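## Task

Take the green-capped tube out of the rack by the window and seat it fully in a free well of the rack by the door. It fails if any new item ends up on the floor, if any tube touches the floor, if a tube breaks (a drop of more than a few centimetres, roughly one well's depth, or a hard knock), or if the robot tips or ends leaning. Every other tube must finish fully seated in a rack, though it may be shifted to another well of its own rack. At the end the gripper must have let go and moved away, and the result must stay in place without the robot holding it.

## Robot and tools

Robot: a Hello Robot Stretch 3 with a single arm. It has a two-wheel base (0.33 m long, 0.34 m wide) that cannot slide sideways, a mast with a lift, and a telescoping arm that reaches out to the robot's RIGHT. To carry the gripper forward or back, drive the base. Turning in place pivots about the point between the drive wheels, 0.05 m behind the front edge. With the arm retracted and the wrist folded, a turn sweeps a circle of radius 0.28 m; an unfolded level wrist pokes outside it. An object may occasionally get nudged by something else.

Frames: the base frame has its origin on the floor between the drive wheels, x forward, y left, z up. hand_pose is reported in it, at the point where closed fingertips meet; with all wrist joints at zero its x axis is up, y runs back along the arm to the mast, z toward the rear. Odometry frame is the base frame at the start; heading is positive to the left, -3.142 to 3.142.

Tool execute_actions takes "actions", a list run in order. Each action may have "robot" (a command, a stop, or a queue list of up to 8 commands and {"pause_s": s} waits, max 15 s), "steps" (1 to 450 control steps at 30 per second, default 1) and "until" (ends the action early once its conditions hold). {"steps": n} alone waits. A command holds "base", "joints" and/or "contact_limits"; base and joint motions begin together and keep going through later actions. An invalid call or out-of-range number rejects the whole call.

Base: exactly one of {"translate_m": d}, a straight-line offset in metres from the base's position when the command starts (positive forward, |d| up to 1), or {"rotate_rad": d}, an in-place turn offset in radians (positive = counter-clockwise seen from above, |d| up to 3.2). Full speed (0.30 m/s, 1.9 rad/s) only with lift_m under 0.30, arm_m under 0.03 and wrist_yaw_rad over 2.54; otherwise 0.10 m/s and 0.63 rad/s.

Joints: one object of absolute targets by name; unnamed joints keep their targets. lift_m 0 to 1.1 (arm height); arm_m 0 to 0.52 (extension); wrist_yaw_rad -1.345 to 4.42 (0 along the arm, positive toward the front, 3.0 folded over the base); wrist_pitch_rad -1.57 to 0.451 (0 level, negative tips fingers down); wrist_roll_rad -2.911 to 2.911 (0 fingers side by side); gripper_m -0.089 to 0.179 (wider is higher; real fingertip gap is 0.007 less when nearly shut, 0.025 less when fully open, zero below 0.007); head_pan_rad -3.953 to 1.73 (0 forward, positive left, -1.57 looks along the arm); head_tilt_rad -1.53 to 0.419 (negative down). Groups: lift/arm/wrist joints together; head pan/tilt together.

contact_limits: {"arm_m": e}, effort percent 1 to 100 at which the arm halts with contact_stop; lower is gentler, too low stops immediately. Lasts until the arm's next command.

Stop: {"robot": {"stop": true}} brakes everything and clears the queue. A new command overrides at once; unnamed joints continue and any older queue is thrown away. Queued commands advance only after the previous one ends "done" (off_target also counts for base and gripper).

Waiting: to block until all motion ends, use "steps": 450 with "until": {"robot": {"status": "ended"}}. Other conditions compare fields, e.g. {"lift_m": [">", 0.3]} or {"base_status": ["!=", "moving"]}; "any" instead of "robot" fires when any one motion or the queue ends. Don't wait for exact "=" readings.

Gripping: close to a gripper_m value below the tube's width (smaller squeezes harder, but an overload guard backs off force so things may slip); to re-squeeze send a different value. Release by opening at least 0.02 beyond where the pads touched. Neither the reading nor "done" proves you hold anything; check the cameras.

Self-collision: fold or unfold the wrist only with lift_m between 0.32 and 0.95, wrist_pitch_rad -0.4, roll near 0. Once folded, the lift can go down to 0.25. With yaw below -0.4, keep pitch at -0.5 or lower.

Safety: pushing on something solid with the gripper above about 0.45 m can tip the robot before the contact stop; a second push after a contact_stop is worse, as are higher contact limits. Don't drive while holding or pressing against something fixed. If the base snags, reverse the last move in small steps; if base_tilt shows a lean, pull the gripper free, and lower lift_m to about 0.2 if it stays tipped. Lower tubes gently and keep them low over wells so nothing falls.

Results: one snapshot with an image per camera (head_camera, nav_camera, wrist_camera). base_status shows progress like (translate_m +0.12 of +0.30). joint_goals, joint_status, measured_speeds, refusals, queue (idle/running/done/dropped/stopped), queue_left. Status words: moving, done, off_target (held away from goal, may still push), contact_stop (lift/arm goes slack until next command), time_out, stopped, not_commanded, torque_fault (wrist servo off about 10 s, joint limp, goals refused). Lines "refused:", "dropped:", "replaced:" explain rejected or superseded goals (counted from 0). robot.on_its_own flags goals the robot changed, slack or off joints, unusual efforts, and tilt of 3 degrees or more. lidar_m: 12 sectors of 30 degrees, first straight ahead, counter-clockwise, in a plane 0.17 m up; blind to glass. wrist_depth_mm and head_depth_mm: 7x7 median depths. motor_effort in percent with peak in brackets; biased readings. base_tilt in degrees (forward/right positive).

Tool zoom_image: {"camera": name, "region": [x0, y0, x1, y1]} in pixels of that camera's last image, at most 504x504. Sizes: head 896x504, nav 672x504, wrist 644x364.

Tool finished_scene: {"scene": n}, 1 or 2, ends that scene irreversibly. First open the gripper, move clear and wait until nothing moves.

Each tool is called after "Emit:" in YAML: its name, and indented under it one key for each argument.

## Session

Emit:
execute_actions:
  actions: []

Scene clock: 0.00 s.
robot.base_odometry: x=+0.000 y=+0.000 heading=+0.000 (m, m, rad; robot's odometry frame)
robot.turned_by_wheels: +0.000 (rad since the last result)
robot.turned_by_imu: +0.000 (rad since the last result)
robot.base_tilt: forward=-1.3 right=+0.8 (deg)
robot.lidar_m: 2.11 1.84 2.45 1.24 1.23 1.28 1.54 1.54 1.62 1.53 1.50 1.64
robot.head_depth_mm: 2078 2596 2578 2573 2537 2117 2024 / 2120 2889 2984 3015 2900 2321 2156 / 2107 2879 3002 3007 3049 2940 2142 / 2124 2724 2801 2861 2409 2850 2115 / 2136 2627 2666 2693 2363 2683 2138 / 2164 2489 2514 2559 2301 2583 2162 / 2149 2398 2385 2448 2082 2498 2115
robot.base_status: not_commanded
robot.joint_positions: lift_m=+0.486 arm_m=+0.002 wrist_yaw_rad=+2.866 wrist_pitch_rad=-0.399 wrist_roll_rad=-0.015 gripper_m=+0.037 head_pan_rad=-0.001 head_tilt_rad=-0.007
robot.joint_goals: lift_m=+0.486 arm_m=+0.002 wrist_yaw_rad=+2.866 wrist_pitch_rad=-0.399 wrist_roll_rad=-0.015 gripper_m=+0.037 head_pan_rad=-0.001 head_tilt_rad=-0.007
robot.joint_status: lift_m=not_commanded arm_m=not_commanded wrist_yaw_rad=not_commanded wrist_pitch_rad=not_commanded wrist_roll_rad=not_commanded gripper_m=not_commanded head_pan_rad=not_commanded head_tilt_rad=not_commanded
robot.measured_speeds: translate_m=+0.000 rotate_rad=+0.000 lift_m=+0.000 arm_m=+0.000 wrist_yaw_rad=+0.000 wrist_pitch_rad=+0.000 wrist_roll_rad=+0.000 head_pan_rad=+0.000 head_tilt_rad=+0.000
robot: refusals=0 queue=idle queue_left=0
robot.motor_effort: left_wheel=+0 right_wheel=+0 lift_m=+37 arm_m=+0 wrist_yaw_rad=+0 wrist_pitch_rad=+8 wrist_roll_rad=+1 gripper_m=+0 head_pan_rad=+1 head_tilt_rad=+3 (%)
robot.hand_pose: x=+0.0405 y=+0.0711 z=+0.5029 quat_wxyz=(+0.234, +0.701, +0.045, +0.673) (m; robot's base frame)
robot.wrist_depth_mm: - - - - - - - / - - - - - - - / - - - - - - - / - - - - - - - / - - 993 975 983 948 945 / 829 - 833 790 - 807 757 / 721 714 671 687 659 677 677
pictures: head_camera (sideways: a quarter turn clockwise sets it upright), nav_camera (sideways: a quarter turn counterclockwise sets it upright), wrist_camera
Images, in order (width x height): head_camera 896x504, nav_camera 672x504, wrist_camera 644x364.

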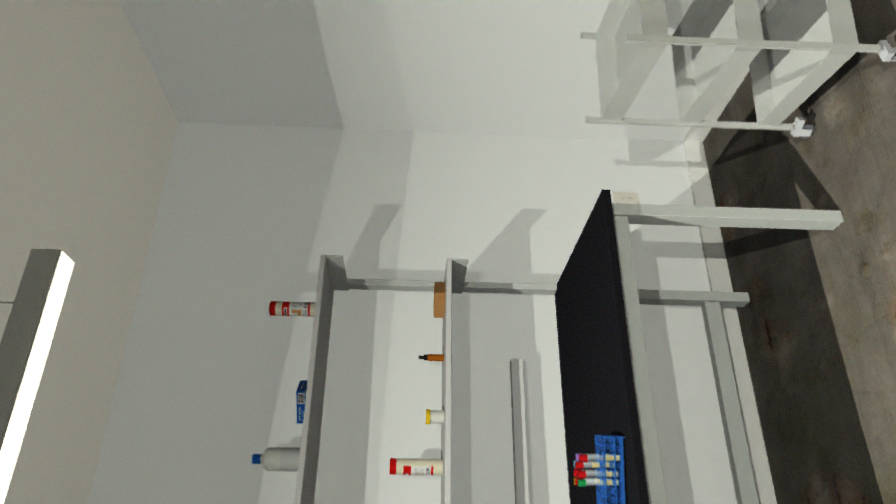

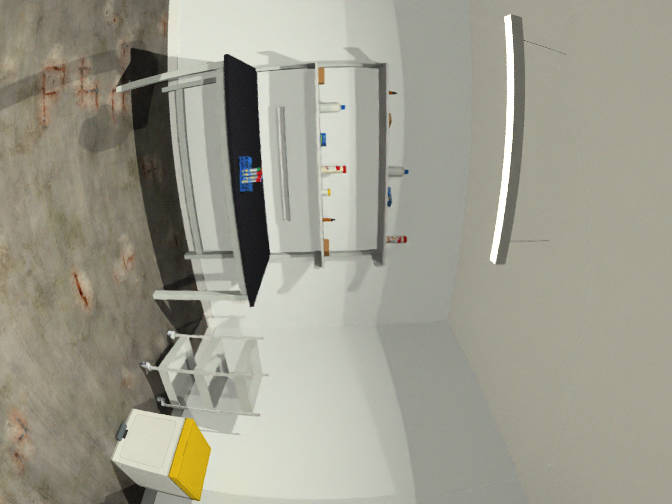

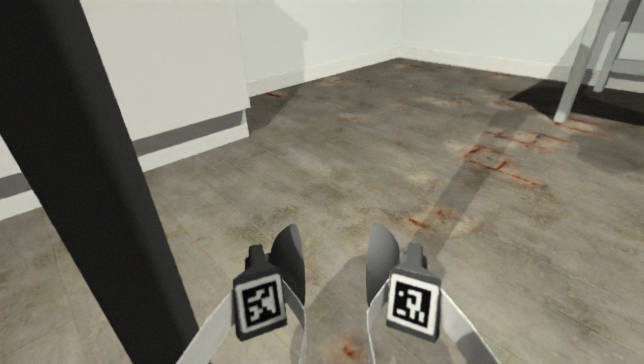

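Emit:
execute_actions:
  actions:
    - {"robot":{"joints":{"head_pan_rad":0.35,"head_tilt_rad":-0.35,"lift_m":0.27,"wrist_yaw_rad":3.0}},"steps":450,"until":{"robot":{"status":"ended"}}}

Scene clock: 3.43 s.
robot.base_odometry: x=+0.000 y=+0.000 heading=+0.000 (m, m, rad; robot's odometry frame)
robot.turned_by_wheels: +0.000 (rad since the last result)
robot.turned_by_imu: +0.000 (rad since the last result)
robot.base_tilt: forward=-1.3 right=+0.8 (deg)
robot.lidar_m: 2.11 1.84 2.45 1.25 1.23 1.28 1.54 1.54 1.62 1.53 1.50 1.63
robot.head_depth_mm: 2272 2402 2579 2833 2422 1822 1469 / 2248 2417 2566 2791 2379 1834 1467 / 2240 2366 2483 2754 2373 1816 1463 / 2238 2350 2463 2708 2398 1787 1448 / 2216 2333 2406 2640 2353 1789 1439 / 2187 2287 2395 2633 2349 1802 1442 / 2168 2242 2425 2633 2218 1797 1448
robot.base_status: not_commanded
robot.joint_positions: lift_m=+0.270 arm_m=+0.002 wrist_yaw_rad=+2.998 wrist_pitch_rad=-0.399 wrist_roll_rad=-0.015 gripper_m=+0.037 head_pan_rad=+0.343 head_tilt_rad=-0.345
robot.joint_goals: lift_m=+0.270 arm_m=+0.002 wrist_yaw_rad=+3.000 wrist_pitch_rad=-0.399 wrist_roll_rad=-0.015 gripper_m=+0.037 head_pan_rad=+0.350 head_tilt_rad=-0.350
robot.joint_status: lift_m=done arm_m=not_commanded wrist_yaw_rad=done wrist_pitch_rad=not_commanded wrist_roll_rad=not_commanded gripper_m=not_commanded head_pan_rad=done head_tilt_rad=done
robot.measured_speeds: translate_m=+0.000 rotate_rad=+0.000 lift_m=+0.000 arm_m=+0.000 wrist_yaw_rad=+0.000 wrist_pitch_rad=+0.000 wrist_roll_rad=+0.000 head_pan_rad=+0.000 head_tilt_rad=+0.000
robot: refusals=0 queue=done queue_left=0
robot.motor_effort: left_wheel=+0(0) right_wheel=+0(1) lift_m=+22(38) arm_m=+1(1) wrist_yaw_rad=+2(1) wrist_pitch_rad=+8(8) wrist_roll_rad=+0(1) gripper_m=+0(0) head_pan_rad=+4(28) head_tilt_rad=-1(21) (%)
robot.hand_pose: x=+0.0112 y=+0.0773 z=+0.2874 quat_wxyz=(+0.189, +0.696, +0.092, +0.687) (m; robot's base frame)
robot.wrist_depth_mm: 894 - - - - - - / 965 - - - - - - / - - - - - - - / 831 803 791 812 783 755 757 / 685 664 642 627 631 623 603 / 545 529 - 539 - 502 501 / 463 - - - 419 437 426
pictures: head_camera (sideways: a quarter turn clockwise sets it upright), nav_camera (sideways: a quarter turn counterclockwise sets it upright), wrist_camera
Images, in order (width x height): head_camera 896x504, nav_camera 672x504, wrist_camera 644x364.

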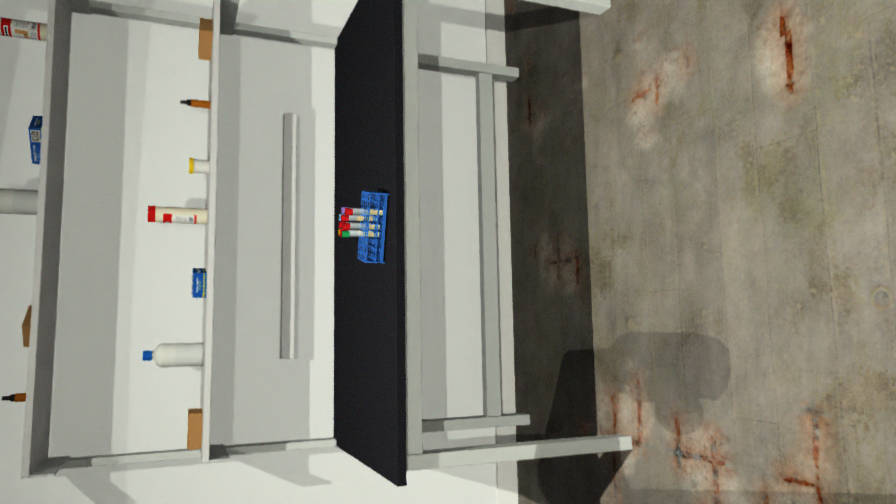

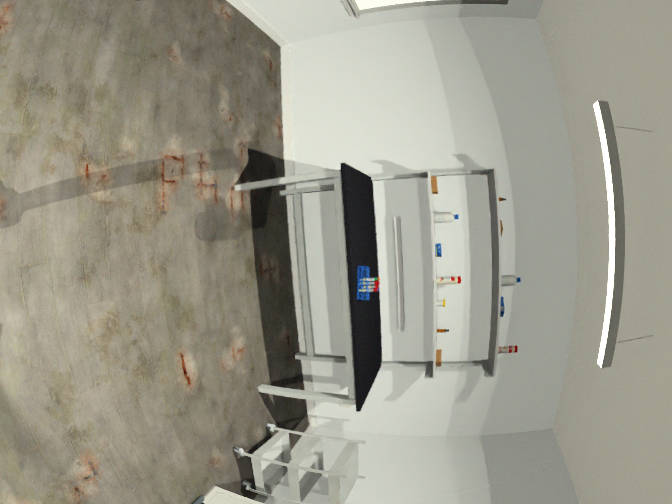

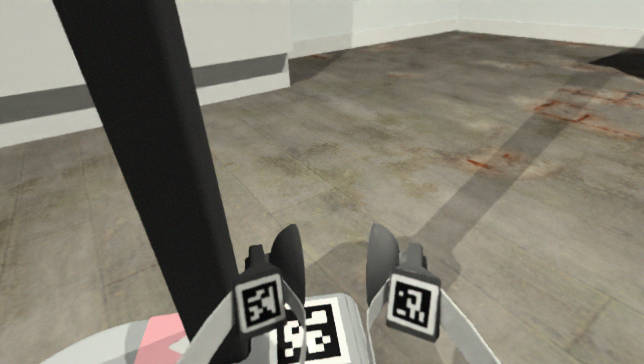

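Emit:
zoom_image:
  camera: "head_camera"
  region: [320, 180, 410, 270]

Region (320, 180, 410, 270) of head_camera's 896x504 image, scaled by 5.600, with more detail than that image has.

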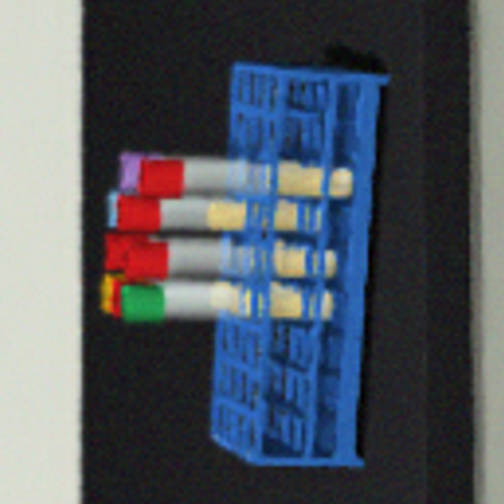

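Emit:
execute_actions:
  actions:
    - {"robot":[{"base":{"rotate_rad":0.625},"joints":{"head_pan_rad":-0.4,"head_tilt_rad":-0.55}},{"base":{"translate_m":1.0}},{"base":{"translate_m":0.55}}],"steps":450,"until":{"robot":{"status":"ended"}}}

Scene clock: 20.03 s.
robot.base_odometry: x=+1.257 y=+0.907 heading=+0.625 (m, m, rad; robot's odometry frame)
robot.turned_by_wheels: +0.625 (rad since the last result)
robot.turned_by_imu: +0.625 (rad since the last result)
robot.base_tilt: forward=-1.2 right=+0.9 (deg)
robot.lidar_m: 0.29 1.16 1.59 1.58 1.41 1.68 3.09 2.14 1.78 1.35 1.15 0.94
robot.head_depth_mm: 720 1056 1186 993 773 629 530 / 895 1028 1159 986 766 623 529 / 880 1003 1120 983 760 622 527 / 706 987 1095 981 761 622 524 / 843 963 1063 973 758 619 523 / 795 939 1041 972 755 618 522 / 634 921 1001 966 753 614 521
robot.base_status: done (translate_m +0.5500 of +0.5500)
robot.joint_positions: lift_m=+0.270 arm_m=+0.002 wrist_yaw_rad=+2.999 wrist_pitch_rad=-0.399 wrist_roll_rad=-0.015 gripper_m=+0.037 head_pan_rad=-0.393 head_tilt_rad=-0.544
robot.joint_goals: lift_m=+0.270 arm_m=+0.002 wrist_yaw_rad=+3.000 wrist_pitch_rad=-0.399 wrist_roll_rad=-0.015 gripper_m=+0.037 head_pan_rad=-0.400 head_tilt_rad=-0.550
robot.joint_status: lift_m=done arm_m=not_commanded wrist_yaw_rad=done wrist_pitch_rad=not_commanded wrist_roll_rad=not_commanded gripper_m=not_commanded head_pan_rad=done head_tilt_rad=done
robot.measured_speeds: translate_m=+0.000 rotate_rad=+0.000 lift_m=+0.000 arm_m=+0.000 wrist_yaw_rad=+0.000 wrist_pitch_rad=+0.000 wrist_roll_rad=+0.000 head_pan_rad=+0.000 head_tilt_rad=+0.000
robot: refusals=0 queue=done queue_left=0
robot.motor_effort: left_wheel=-2(9) right_wheel=+1(8) lift_m=+23(23) arm_m=+1(0) wrist_yaw_rad=+2(2) wrist_pitch_rad=+8(8) wrist_roll_rad=+0(0) gripper_m=+0(0) head_pan_rad=-3(43) head_tilt_rad=-2(18) (%)
robot.hand_pose: x=+0.0110 y=+0.0773 z=+0.2874 quat_wxyz=(+0.189, +0.696, +0.092, +0.687) (m; robot's base frame)
robot.wrist_depth_mm: - - - - - - - / - - - - - - - / - - - - - - - / 826 819 795 766 790 740 748 / 671 657 653 641 632 618 590 / 531 528 - 533 - 505 502 / 458 - - - 431 434 434
pictures: head_camera (sideways: a quarter turn clockwise sets it upright), nav_camera (sideways: a quarter turn counterclockwise sets it upright), wrist_camera
Images, in order (width x height): head_camera 896x504, nav_camera 672x504, wrist_camera 644x364.

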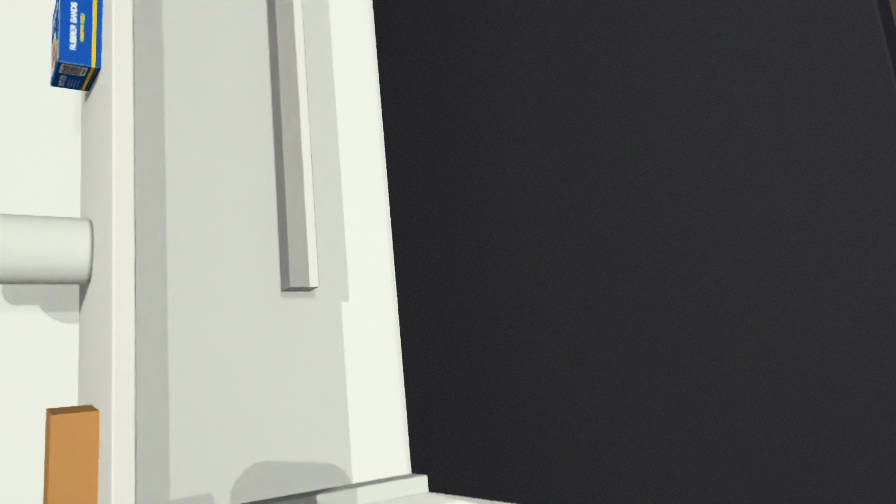

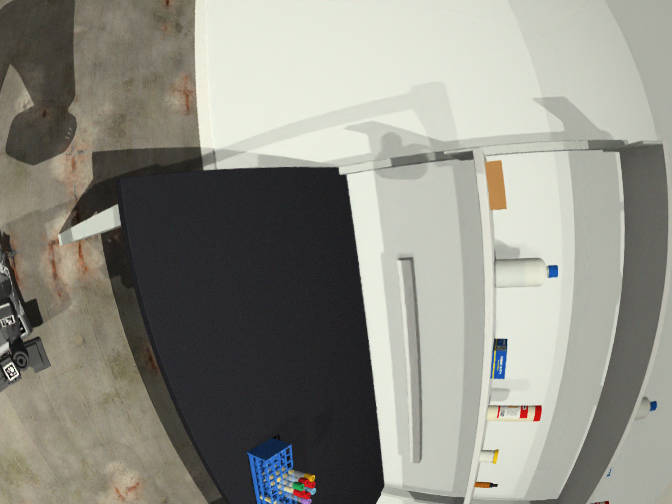

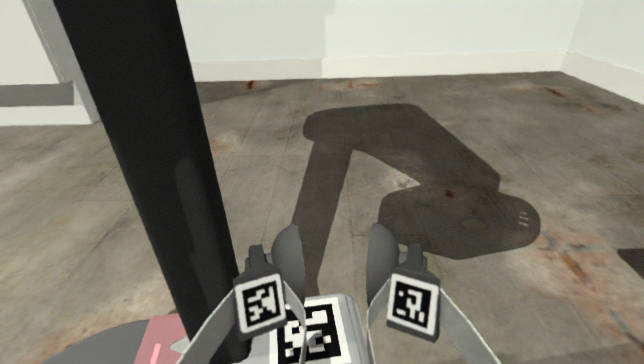

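Emit:
execute_actions:
  actions:
    - {"robot":[{"joints":{"head_pan_rad":-1.15,"head_tilt_rad":-0.6,"lift_m":0.45}}],"steps":450,"until":{"robot":{"status":"ended"}}}

Scene clock: 25.17 s.
robot.base_odometry: x=+1.257 y=+0.907 heading=+0.625 (m, m, rad; robot's odometry frame)
robot.turned_by_wheels: +0.000 (rad since the last result)
robot.turned_by_imu: -0.001 (rad since the last result)
robot.base_tilt: forward=-1.3 right=+0.8 (deg)
robot.lidar_m: 0.29 1.16 1.59 1.58 1.41 1.68 3.09 2.15 1.78 1.35 1.15 0.94
robot.head_depth_mm: 1901 2107 1266 1551 1736 1460 1252 / 2008 2193 1243 954 1742 1472 1238 / 1783 2101 1245 854 797 1459 1242 / 1442 1676 1232 776 723 1413 1239 / 1383 1537 1217 902 720 613 1227 / 1214 1324 1210 900 713 595 543 / 1116 1183 1206 899 711 593 508
robot.base_status: done (translate_m +0.5500 of +0.5500)
robot.joint_positions: lift_m=+0.450 arm_m=+0.002 wrist_yaw_rad=+2.999 wrist_pitch_rad=-0.399 wrist_roll_rad=-0.015 gripper_m=+0.037 head_pan_rad=-1.143 head_tilt_rad=-0.592
robot.joint_goals: lift_m=+0.450 arm_m=+0.002 wrist_yaw_rad=+3.000 wrist_pitch_rad=-0.399 wrist_roll_rad=-0.015 gripper_m=+0.037 head_pan_rad=-1.150 head_tilt_rad=-0.600
robot.joint_status: lift_m=done arm_m=not_commanded wrist_yaw_rad=done wrist_pitch_rad=not_commanded wrist_roll_rad=not_commanded gripper_m=not_commanded head_pan_rad=done head_tilt_rad=done
robot.measured_speeds: translate_m=+0.000 rotate_rad=+0.000 lift_m=+0.000 arm_m=+0.000 wrist_yaw_rad=+0.000 wrist_pitch_rad=+0.000 wrist_roll_rad=+0.000 head_pan_rad=+0.000 head_tilt_rad=+0.000
robot: refusals=0 queue=done queue_left=0
robot.motor_effort: left_wheel=-2(2) right_wheel=+1(1) lift_m=+50(49) arm_m=+1(0) wrist_yaw_rad=+1(2) wrist_pitch_rad=+8(8) wrist_roll_rad=+0(0) gripper_m=-1(0) head_pan_rad=-3(42) head_tilt_rad=-4(9) (%)
robot.hand_pose: x=+0.0110 y=+0.0773 z=+0.4664 quat_wxyz=(+0.189, +0.696, +0.092, +0.687) (m; robot's base frame)
robot.wrist_depth_mm: 978 - - - - - - / - - - - - - - / - - - - - - - / - - - - - - - / 933 902 949 917 957 887 864 / 795 764 - 755 - 744 739 / 672 659 - 632 632 630 619
pictures: head_camera (sideways: a quarter turn clockwise sets it upright), nav_camera (sideways: a quarter turn counterclockwise sets it upright), wrist_camera
Images, in order (width x height): head_camera 896x504, nav_camera 672x504, wrist_camera 644x364.

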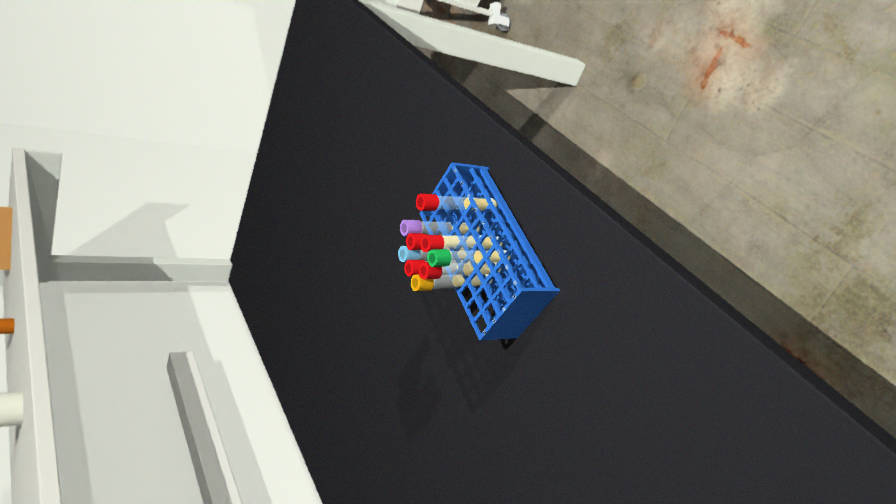

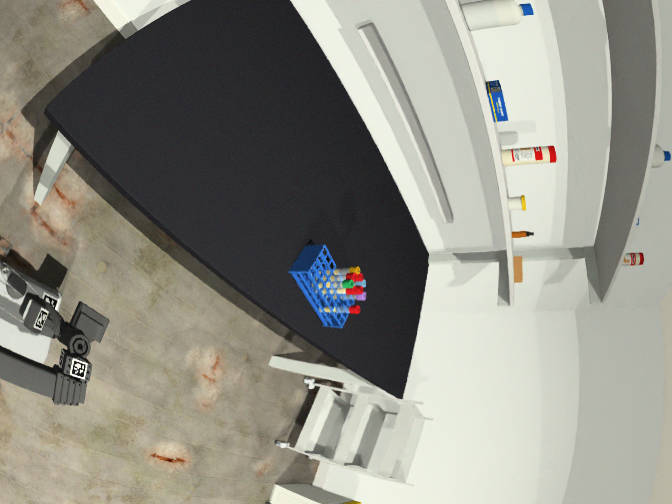

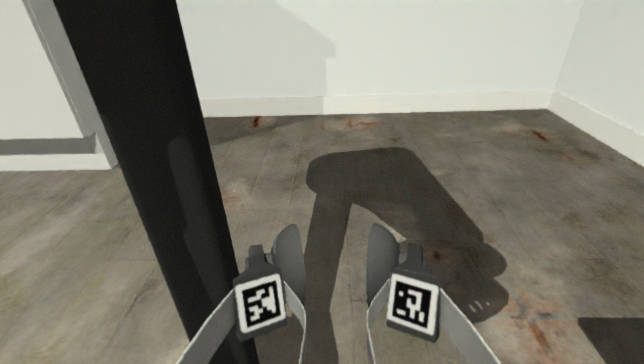

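Emit:
zoom_image:
  camera: "head_camera"
  region: [385, 155, 575, 355]

Region (385, 155, 575, 355) of head_camera's 896x504 image, scaled by 2.520, with more detail than that image has; it fills the left 479 columns of this view, and the rest is white.

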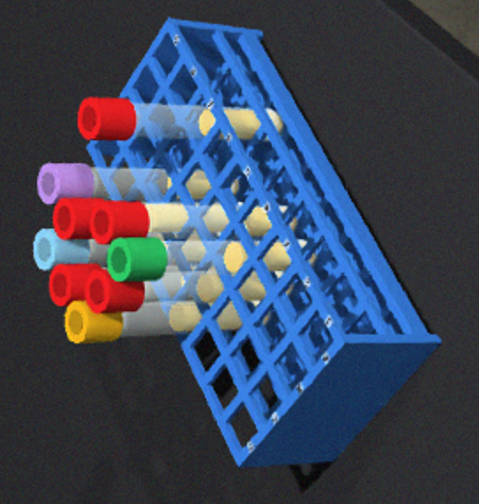

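Emit:
execute_actions:
  actions:
    - {"robot":[{"base":{"rotate_rad":0.44},"joints":{"lift_m":0.9,"head_pan_rad":-1.45,"head_tilt_rad":-0.6}},{"base":{"translate_m":0.021},"joints":{"wrist_yaw_rad":0.0,"gripper_m":0.034}},{"joints":{"wrist_pitch_rad":-0.24,"wrist_roll_rad":0,"arm_m":0.16,"lift_m":0.83}}],"steps":450,"until":{"robot":{"status":"ended"}}}

Scene clock: 43.03 s.
robot.base_odometry: x=+1.267 y=+0.925 heading=+1.065 (m, m, rad; robot's odometry frame)
robot.turned_by_wheels: +0.440 (rad since the last result)
robot.turned_by_imu: +0.434 (rad since the last result)
robot.base_tilt: forward=-1.3 right=+0.9 (deg)
robot.lidar_m: 0.28 1.61 1.57 1.29 1.49 2.99 2.32 1.80 1.36 1.21 0.93 0.27
robot.head_depth_mm: 1858 2147 1255 925 - - 1256 / 1596 1862 1243 825 - - 1240 / 1431 1573 1237 801 725 1353 1243 / 1283 1456 1228 910 722 611 1238 / 1169 1269 1223 909 720 594 543 / 1008 1148 1220 901 717 594 508 / 959 1053 1147 892 711 592 507
robot.base_status: done (translate_m +0.0210 of +0.0210)
robot.joint_positions: lift_m=+0.830 arm_m=+0.160 wrist_yaw_rad=+0.001 wrist_pitch_rad=-0.260 wrist_roll_rad=-0.005 gripper_m=+0.034 head_pan_rad=-1.443 head_tilt_rad=-0.593
robot.joint_goals: lift_m=+0.830 arm_m=+0.160 wrist_yaw_rad=+0.000 wrist_pitch_rad=-0.240 wrist_roll_rad=+0.000 gripper_m=+0.034 head_pan_rad=-1.450 head_tilt_rad=-0.600
robot.joint_status: lift_m=done arm_m=done wrist_yaw_rad=done wrist_pitch_rad=done wrist_roll_rad=done gripper_m=done head_pan_rad=done head_tilt_rad=done
robot.measured_speeds: translate_m=+0.000 rotate_rad=+0.000 lift_m=+0.000 arm_m=+0.000 wrist_yaw_rad=+0.000 wrist_pitch_rad=+0.000 wrist_roll_rad=+0.000 head_pan_rad=+0.000 head_tilt_rad=+0.000
robot: refusals=0 queue=done queue_left=0
robot.motor_effort: left_wheel=-2(7) right_wheel=+1(4) lift_m=+22(52) arm_m=+6(5) wrist_yaw_rad=-1(2) wrist_pitch_rad=+11(11) wrist_roll_rad=+2(3) gripper_m=+0(20) head_pan_rad=-3(29) head_tilt_rad=-3(3) (%)
robot.hand_pose: x=-0.0212 y=-0.5461 z=+0.8801 quat_wxyz=(+0.703, +0.092, -0.699, -0.091) (m; robot's base frame)
robot.wrist_depth_mm: 652 787 977 - - - - / 617 753 962 - - - - / 667 802 912 886 851 816 - / 602 592 567 301 529 572 - / 427 419 412 311 335 434 - / 335 329 329 278 - - - / 278 269 257 253 252 - -
pictures: head_camera (sideways: a quarter turn clockwise sets it upright), nav_camera (sideways: a quarter turn counterclockwise sets it upright), wrist_camera
Images, in order (width x height): head_camera 896x504, nav_camera 672x504, wrist_camera 644x364.

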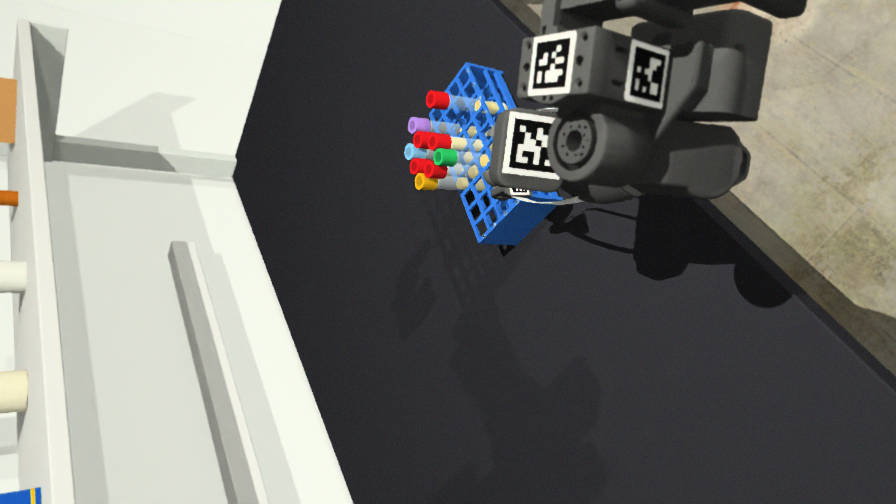

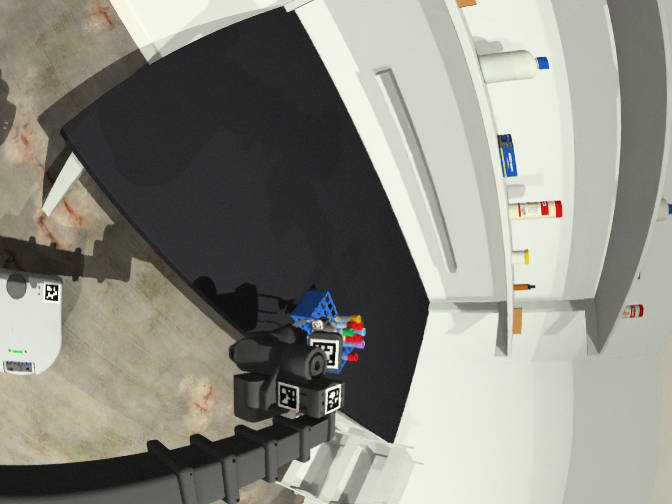

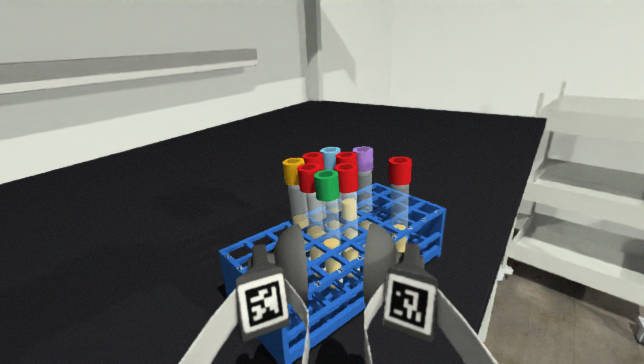

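Emit:
execute_actions:
  actions:
    - {"robot":[{"base":{"translate_m":0.002},"joints":{"arm_m":0.225,"lift_m":0.819}}],"steps":450,"until":{"robot":{"status":"ended"}}}

Emit:
zoom_image:
  camera: "wrist_camera"
  region: [230, 120, 450, 340]

Scene clock: 47.10 s.
robot.base_odometry: x=+1.268 y=+0.927 heading=+1.065 (m, m, rad; robot's odometry frame)
robot.turned_by_wheels: +0.000 (rad since the last result)
robot.turned_by_imu: -0.001 (rad since the last result)
robot.base_tilt: forward=-1.3 right=+0.9 (deg)
robot.lidar_m: 0.27 1.60 1.57 1.29 1.48 2.99 2.32 1.80 1.36 1.21 0.93 0.27
robot.head_depth_mm: 1844 2154 1271 960 - 1451 1248 / 1589 1897 1246 955 - 1428 1245 / 1419 1572 1242 915 705 1371 1238 / 1277 1449 1241 912 723 612 1216 / 1166 1269 1220 903 718 595 543 / 1014 1136 1211 899 716 597 509 / 968 1053 1147 894 713 592 507
robot.base_status: done (translate_m +0.0020 of +0.0020)
robot.joint_positions: lift_m=+0.819 arm_m=+0.225 wrist_yaw_rad=+0.001 wrist_pitch_rad=-0.259 wrist_roll_rad=-0.005 gripper_m=+0.034 head_pan_rad=-1.443 head_tilt_rad=-0.593
robot.joint_goals: lift_m=+0.819 arm_m=+0.225 wrist_yaw_rad=+0.000 wrist_pitch_rad=-0.240 wrist_roll_rad=+0.000 gripper_m=+0.034 head_pan_rad=-1.450 head_tilt_rad=-0.600
robot.joint_status: lift_m=done arm_m=done wrist_yaw_rad=done wrist_pitch_rad=done wrist_roll_rad=done gripper_m=done head_pan_rad=done head_tilt_rad=done
robot.measured_speeds: translate_m=+0.000 rotate_rad=+0.000 lift_m=+0.000 arm_m=+0.000 wrist_yaw_rad=+0.000 wrist_pitch_rad=+0.000 wrist_roll_rad=+0.000 head_pan_rad=+0.000 head_tilt_rad=+0.000
robot: refusals=0 queue=done queue_left=0
robot.motor_effort: left_wheel=-2(4) right_wheel=+1(5) lift_m=+22(22) arm_m=+6(7) wrist_yaw_rad=-1(2) wrist_pitch_rad=+10(11) wrist_roll_rad=+2(2) gripper_m=+0(1) head_pan_rad=-3(3) head_tilt_rad=-2(2) (%)
robot.hand_pose: x=-0.0212 y=-0.6111 z=+0.8692 quat_wxyz=(+0.703, +0.092, -0.699, -0.091) (m; robot's base frame)
robot.wrist_depth_mm: 627 735 940 - - - - / 601 706 968 - - - - / 658 751 858 814 794 770 - / 565 549 532 225 478 497 - / 410 392 392 262 297 364 - / 314 310 309 229 - 294 - / 260 256 202 192 232 251 -
pictures: head_camera (sideways: a quarter turn clockwise sets it upright), nav_camera (sideways: a quarter turn counterclockwise sets it upright), wrist_camera
Images, in order (width x height): head_camera 896x504, nav_camera 672x504, wrist_camera 644x364.

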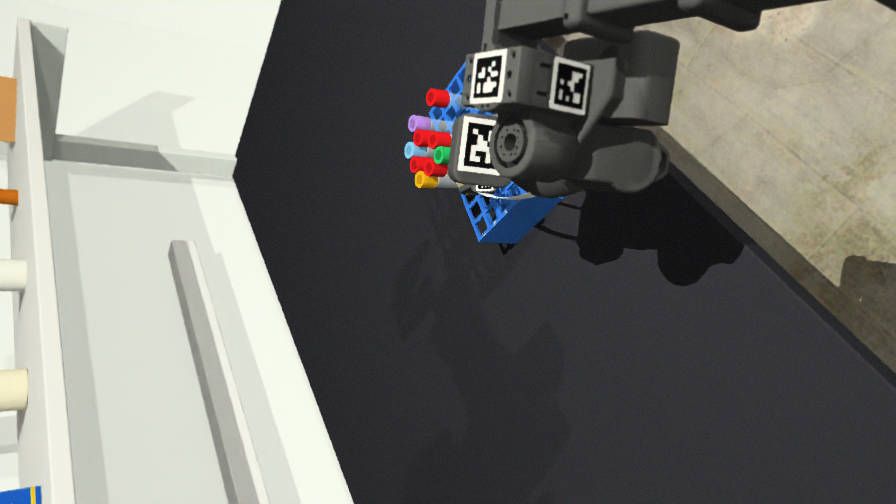

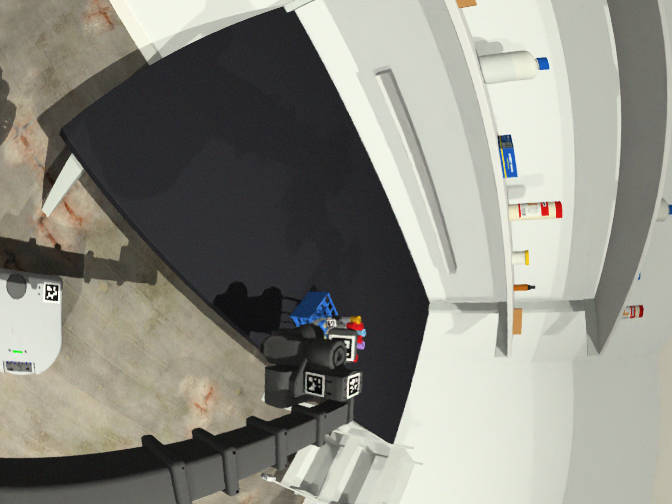

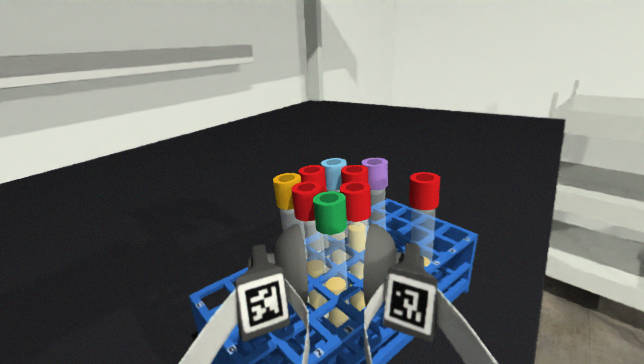

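Region (230, 120, 450, 340) of wrist_camera's 644x364 image, scaled by 2.291.

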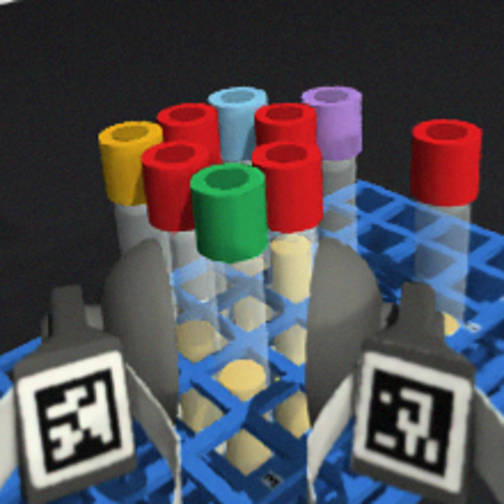

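Emit:
execute_actions:
  actions:
    - {"robot":[{"base":{"translate_m":0.002},"joints":{"arm_m":0.244}}],"steps":450,"until":{"robot":{"status":"ended"}}}

Emit:
zoom_image:
  camera: "wrist_camera"
  region: [230, 140, 450, 360]

Scene clock: 50.13 s.
robot.base_odometry: x=+1.269 y=+0.929 heading=+1.065 (m, m, rad; robot's odometry frame)
robot.turned_by_wheels: +0.000 (rad since the last result)
robot.turned_by_imu: +0.000 (rad since the last result)
robot.base_tilt: forward=-1.2 right=+0.9 (deg)
robot.lidar_m: 0.27 1.60 1.57 1.29 1.48 2.99 2.32 1.80 1.36 1.21 0.93 0.26
robot.head_depth_mm: 1863 2159 1246 965 - 1458 1245 / 1591 1850 1257 993 - 1453 1246 / 1427 1563 1240 934 714 1350 1240 / 1278 1436 1235 907 720 612 1216 / 1164 1263 1225 908 717 595 543 / 1025 1141 1218 903 718 594 508 / 959 1048 1138 895 714 591 507
robot.base_status: done (translate_m +0.0020 of +0.0020)
robot.joint_positions: lift_m=+0.819 arm_m=+0.244 wrist_yaw_rad=+0.001 wrist_pitch_rad=-0.259 wrist_roll_rad=-0.005 gripper_m=+0.034 head_pan_rad=-1.443 head_tilt_rad=-0.593
robot.joint_goals: lift_m=+0.819 arm_m=+0.244 wrist_yaw_rad=+0.000 wrist_pitch_rad=-0.240 wrist_roll_rad=+0.000 gripper_m=+0.034 head_pan_rad=-1.450 head_tilt_rad=-0.600
robot.joint_status: lift_m=done arm_m=done wrist_yaw_rad=done wrist_pitch_rad=done wrist_roll_rad=done gripper_m=done head_pan_rad=done head_tilt_rad=done
robot.measured_speeds: translate_m=+0.000 rotate_rad=+0.000 lift_m=+0.000 arm_m=+0.000 wrist_yaw_rad=+0.000 wrist_pitch_rad=+0.000 wrist_roll_rad=+0.000 head_pan_rad=+0.000 head_tilt_rad=+0.000
robot: refusals=0 queue=done queue_left=0
robot.motor_effort: left_wheel=-1(4) right_wheel=+2(6) lift_m=+23(22) arm_m=+6(10) wrist_yaw_rad=-1(1) wrist_pitch_rad=+10(10) wrist_roll_rad=+2(2) gripper_m=-1(0) head_pan_rad=-2(3) head_tilt_rad=-3(2) (%)
robot.hand_pose: x=-0.0212 y=-0.6301 z=+0.8692 quat_wxyz=(+0.703, +0.092, -0.699, -0.091) (m; robot's base frame)
robot.wrist_depth_mm: 600 723 920 - - - - / 585 713 921 - - - - / 639 764 878 796 781 758 - / 576 558 542 232 475 509 - / 406 398 393 186 270 368 - / 316 314 308 218 - 280 - / 263 256 198 199 218 246 -
pictures: head_camera (sideways: a quarter turn clockwise sets it upright), nav_camera (sideways: a quarter turn counterclockwise sets it upright), wrist_camera
Images, in order (width x height): head_camera 896x504, nav_camera 672x504, wrist_camera 644x364.

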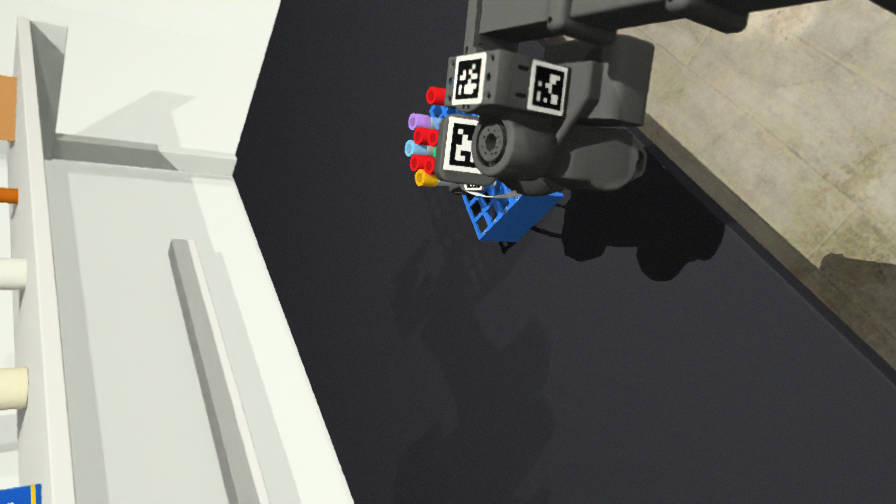

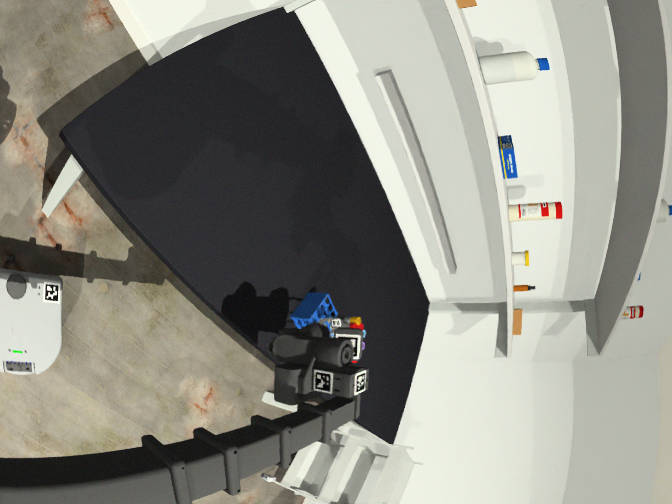

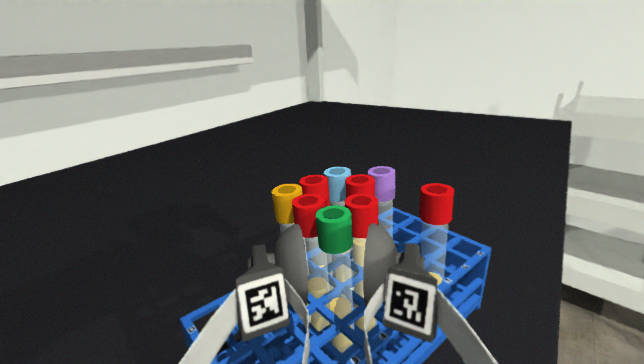

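Region (230, 140, 450, 360) of wrist_camera's 644x364 image, scaled by 2.291.

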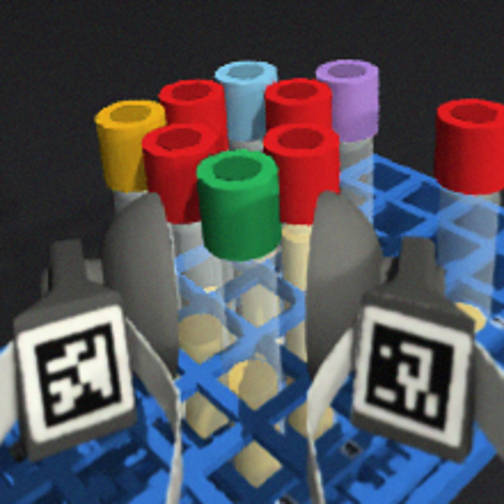

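Emit:
execute_actions:
  actions:
    - {"robot":[{"joints":{"gripper_m":0.031}},{"joints":{"arm_m":0.252}}],"steps":450,"until":{"robot":{"status":"ended"}}}

Emit:
zoom_image:
  camera: "wrist_camera"
  region: [230, 140, 450, 360]

Scene clock: 52.53 s.
robot.base_odometry: x=+1.269 y=+0.929 heading=+1.065 (m, m, rad; robot's odometry frame)
robot.turned_by_wheels: +0.000 (rad since the last result)
robot.turned_by_imu: +0.000 (rad since the last result)
robot.base_tilt: forward=-1.3 right=+0.9 (deg)
robot.lidar_m: 0.27 1.59 1.57 1.29 1.48 2.99 2.32 1.80 1.36 1.20 0.93 0.26
robot.head_depth_mm: 1849 2144 1257 994 - 1462 1251 / 1608 1862 1247 992 - 1455 1242 / 1413 1562 1237 948 701 1355 1243 / 1285 1435 1235 912 721 612 1216 / 1163 1255 1224 903 719 597 543 / 1028 1144 1217 899 715 592 508 / 962 1054 1141 896 713 590 507
robot.base_status: done (translate_m +0.0020 of +0.0020)
robot.joint_positions: lift_m=+0.819 arm_m=+0.252 wrist_yaw_rad=+0.001 wrist_pitch_rad=-0.259 wrist_roll_rad=-0.005 gripper_m=+0.031 head_pan_rad=-1.443 head_tilt_rad=-0.593
robot.joint_goals: lift_m=+0.819 arm_m=+0.252 wrist_yaw_rad=+0.000 wrist_pitch_rad=-0.240 wrist_roll_rad=+0.000 gripper_m=+0.031 head_pan_rad=-1.450 head_tilt_rad=-0.600
robot.joint_status: lift_m=done arm_m=done wrist_yaw_rad=done wrist_pitch_rad=done wrist_roll_rad=done gripper_m=done head_pan_rad=done head_tilt_rad=done
robot.measured_speeds: translate_m=+0.000 rotate_rad=+0.000 lift_m=+0.000 arm_m=+0.000 wrist_yaw_rad=+0.000 wrist_pitch_rad=+0.000 wrist_roll_rad=+0.000 head_pan_rad=+0.000 head_tilt_rad=+0.000
robot: refusals=0 queue=done queue_left=0
robot.motor_effort: left_wheel=-1(1) right_wheel=+1(1) lift_m=+22(22) arm_m=+6(6) wrist_yaw_rad=-1(1) wrist_pitch_rad=+10(10) wrist_roll_rad=+2(2) gripper_m=-1(21) head_pan_rad=-3(3) head_tilt_rad=-2(3) (%)
robot.hand_pose: x=-0.0212 y=-0.6381 z=+0.8692 quat_wxyz=(+0.703, +0.092, -0.699, -0.091) (m; robot's base frame)
robot.wrist_depth_mm: 617 738 896 - - - - / 583 689 957 - - - - / 631 741 838 809 804 769 - / 559 543 553 219 483 489 - / 409 399 390 176 273 371 - / 316 311 304 215 225 279 - / 261 254 204 187 215 243 -
pictures: head_camera (sideways: a quarter turn clockwise sets it upright), nav_camera (sideways: a quarter turn counterclockwise sets it upright), wrist_camera
Images, in order (width x height): head_camera 896x504, nav_camera 672x504, wrist_camera 644x364.

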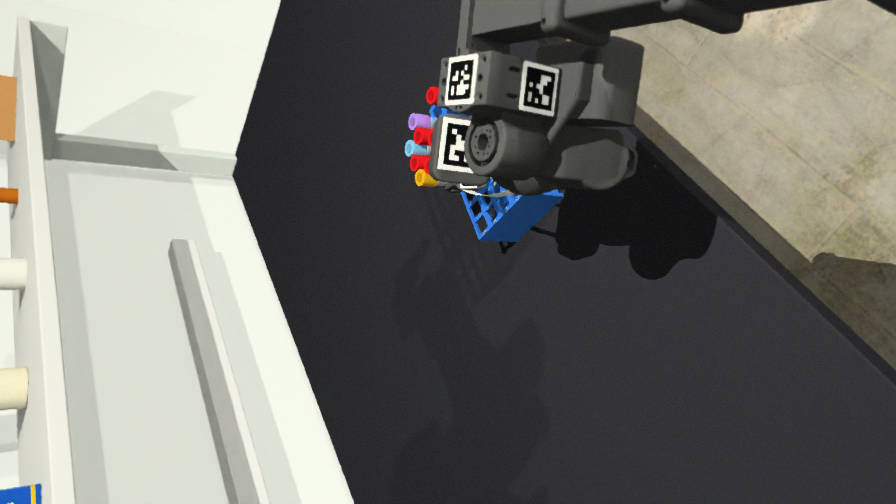

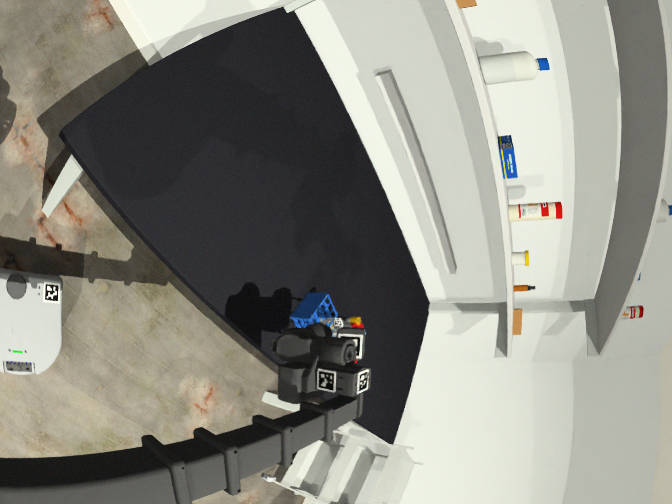

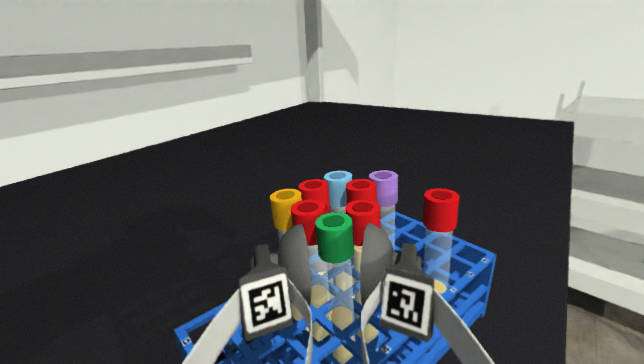

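Region (230, 140, 450, 360) of wrist_camera's 644x364 image, scaled by 2.291.

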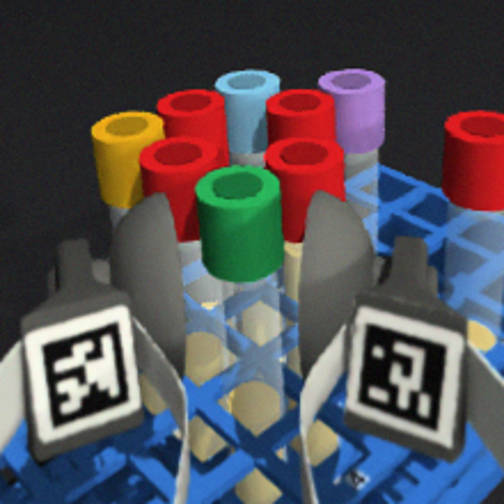

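Emit:
execute_actions:
  actions:
    - {"robot":[{"joints":{"arm_m":0.255}},{"joints":{"gripper_m":0.0}},{"joints":{"lift_m":0.829}}],"steps":450,"until":{"robot":{"status":"ended"}}}

Emit:
zoom_image:
  camera: "wrist_camera"
  region: [230, 140, 450, 360]

Scene clock: 55.63 s.
robot.base_odometry: x=+1.269 y=+0.929 heading=+1.065 (m, m, rad; robot's odometry frame)
robot.turned_by_wheels: +0.000 (rad since the last result)
robot.turned_by_imu: +0.000 (rad since the last result)
robot.base_tilt: forward=-1.3 right=+0.9 (deg)
robot.lidar_m: 0.27 1.60 1.57 1.29 1.48 2.99 2.32 1.80 1.36 1.20 0.93 0.26
robot.head_depth_mm: 1841 2138 1251 1004 - 1463 1257 / 1590 1855 1250 999 - 1459 1256 / 1415 1561 1240 912 702 1349 1241 / 1278 1445 1240 908 721 611 1219 / 1166 1263 1229 904 716 594 543 / 1025 1141 1214 904 713 595 509 / 962 1048 1140 895 715 592 506
robot.base_status: done (translate_m +0.0020 of +0.0020)
robot.joint_positions: lift_m=+0.829 arm_m=+0.255 wrist_yaw_rad=-0.002 wrist_pitch_rad=-0.259 wrist_roll_rad=-0.005 gripper_m=+0.000 head_pan_rad=-1.443 head_tilt_rad=-0.593
robot.joint_goals: lift_m=+0.829 arm_m=+0.255 wrist_yaw_rad=+0.000 wrist_pitch_rad=-0.240 wrist_roll_rad=+0.000 gripper_m=+0.000 head_pan_rad=-1.450 head_tilt_rad=-0.600
robot.joint_status: lift_m=done arm_m=done wrist_yaw_rad=done wrist_pitch_rad=done wrist_roll_rad=done gripper_m=done head_pan_rad=done head_tilt_rad=done
robot.measured_speeds: translate_m=+0.000 rotate_rad=+0.000 lift_m=+0.000 arm_m=+0.000 wrist_yaw_rad=+0.000 wrist_pitch_rad=+0.000 wrist_roll_rad=+0.000 head_pan_rad=+0.000 head_tilt_rad=+0.000
robot: refusals=0 queue=done queue_left=0
robot.motor_effort: left_wheel=-2(2) right_wheel=+1(2) lift_m=+50(51) arm_m=+6(7) wrist_yaw_rad=+3(3) wrist_pitch_rad=+10(10) wrist_roll_rad=+2(2) gripper_m=-6(82) head_pan_rad=-3(4) head_tilt_rad=-2(2) (%)
robot.hand_pose: x=-0.0220 y=-0.6411 z=+0.8782 quat_wxyz=(+0.703, +0.091, -0.699, -0.092) (m; robot's base frame)
robot.wrist_depth_mm: 600 711 948 - - - - / 589 685 940 - - - - / 651 757 860 856 824 802 - / 590 584 554 552 547 508 - / 425 411 404 187 276 383 - / 332 327 325 - 260 290 - / 271 267 216 198 215 254 -
pictures: head_camera (sideways: a quarter turn clockwise sets it upright), nav_camera (sideways: a quarter turn counterclockwise sets it upright), wrist_camera
Images, in order (width x height): head_camera 896x504, nav_camera 672x504, wrist_camera 644x364.

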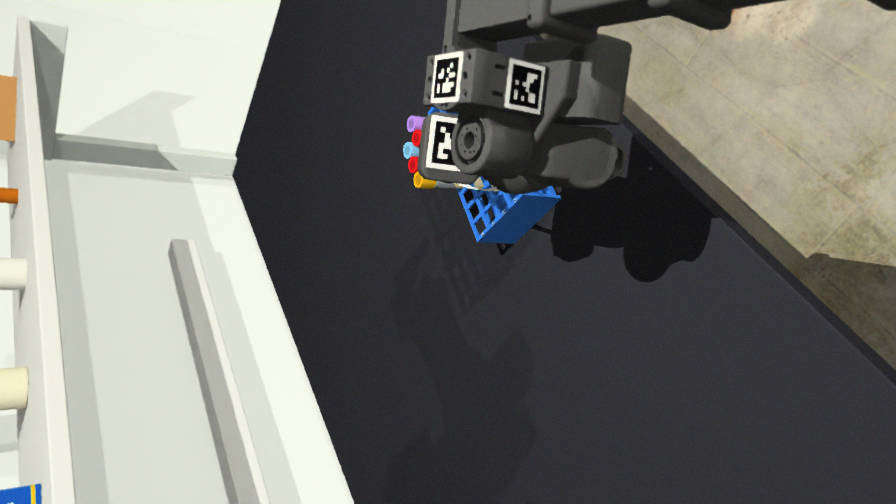

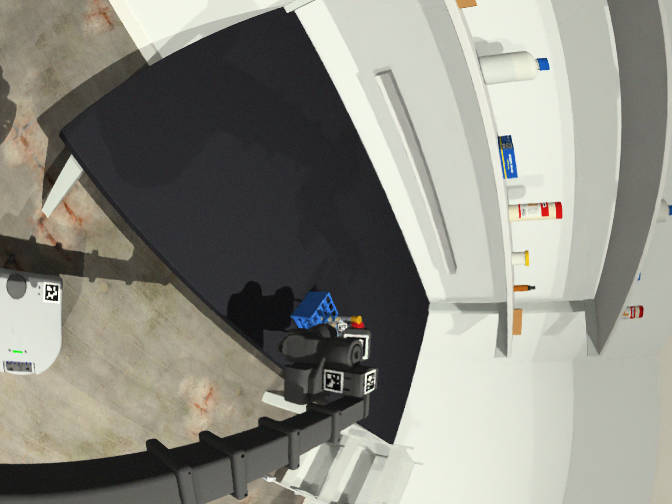

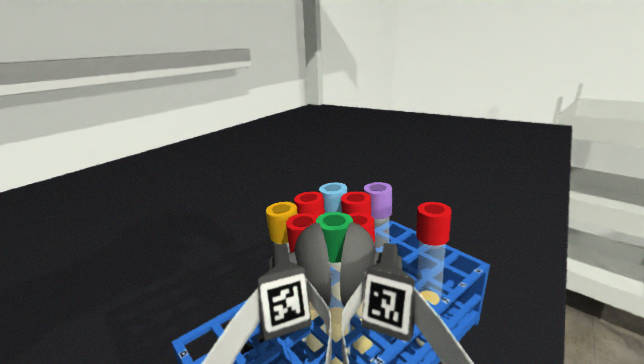

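Region (230, 140, 450, 360) of wrist_camera's 644x364 image, scaled by 2.291.

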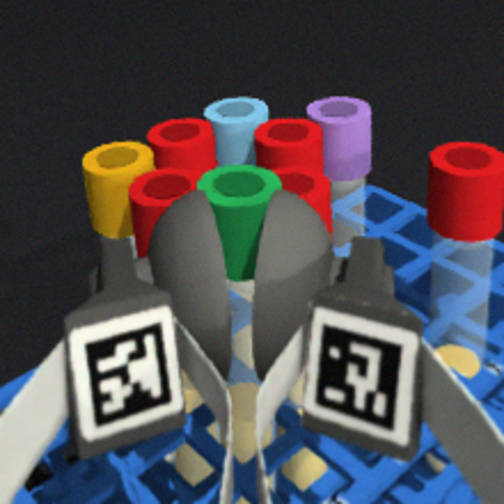

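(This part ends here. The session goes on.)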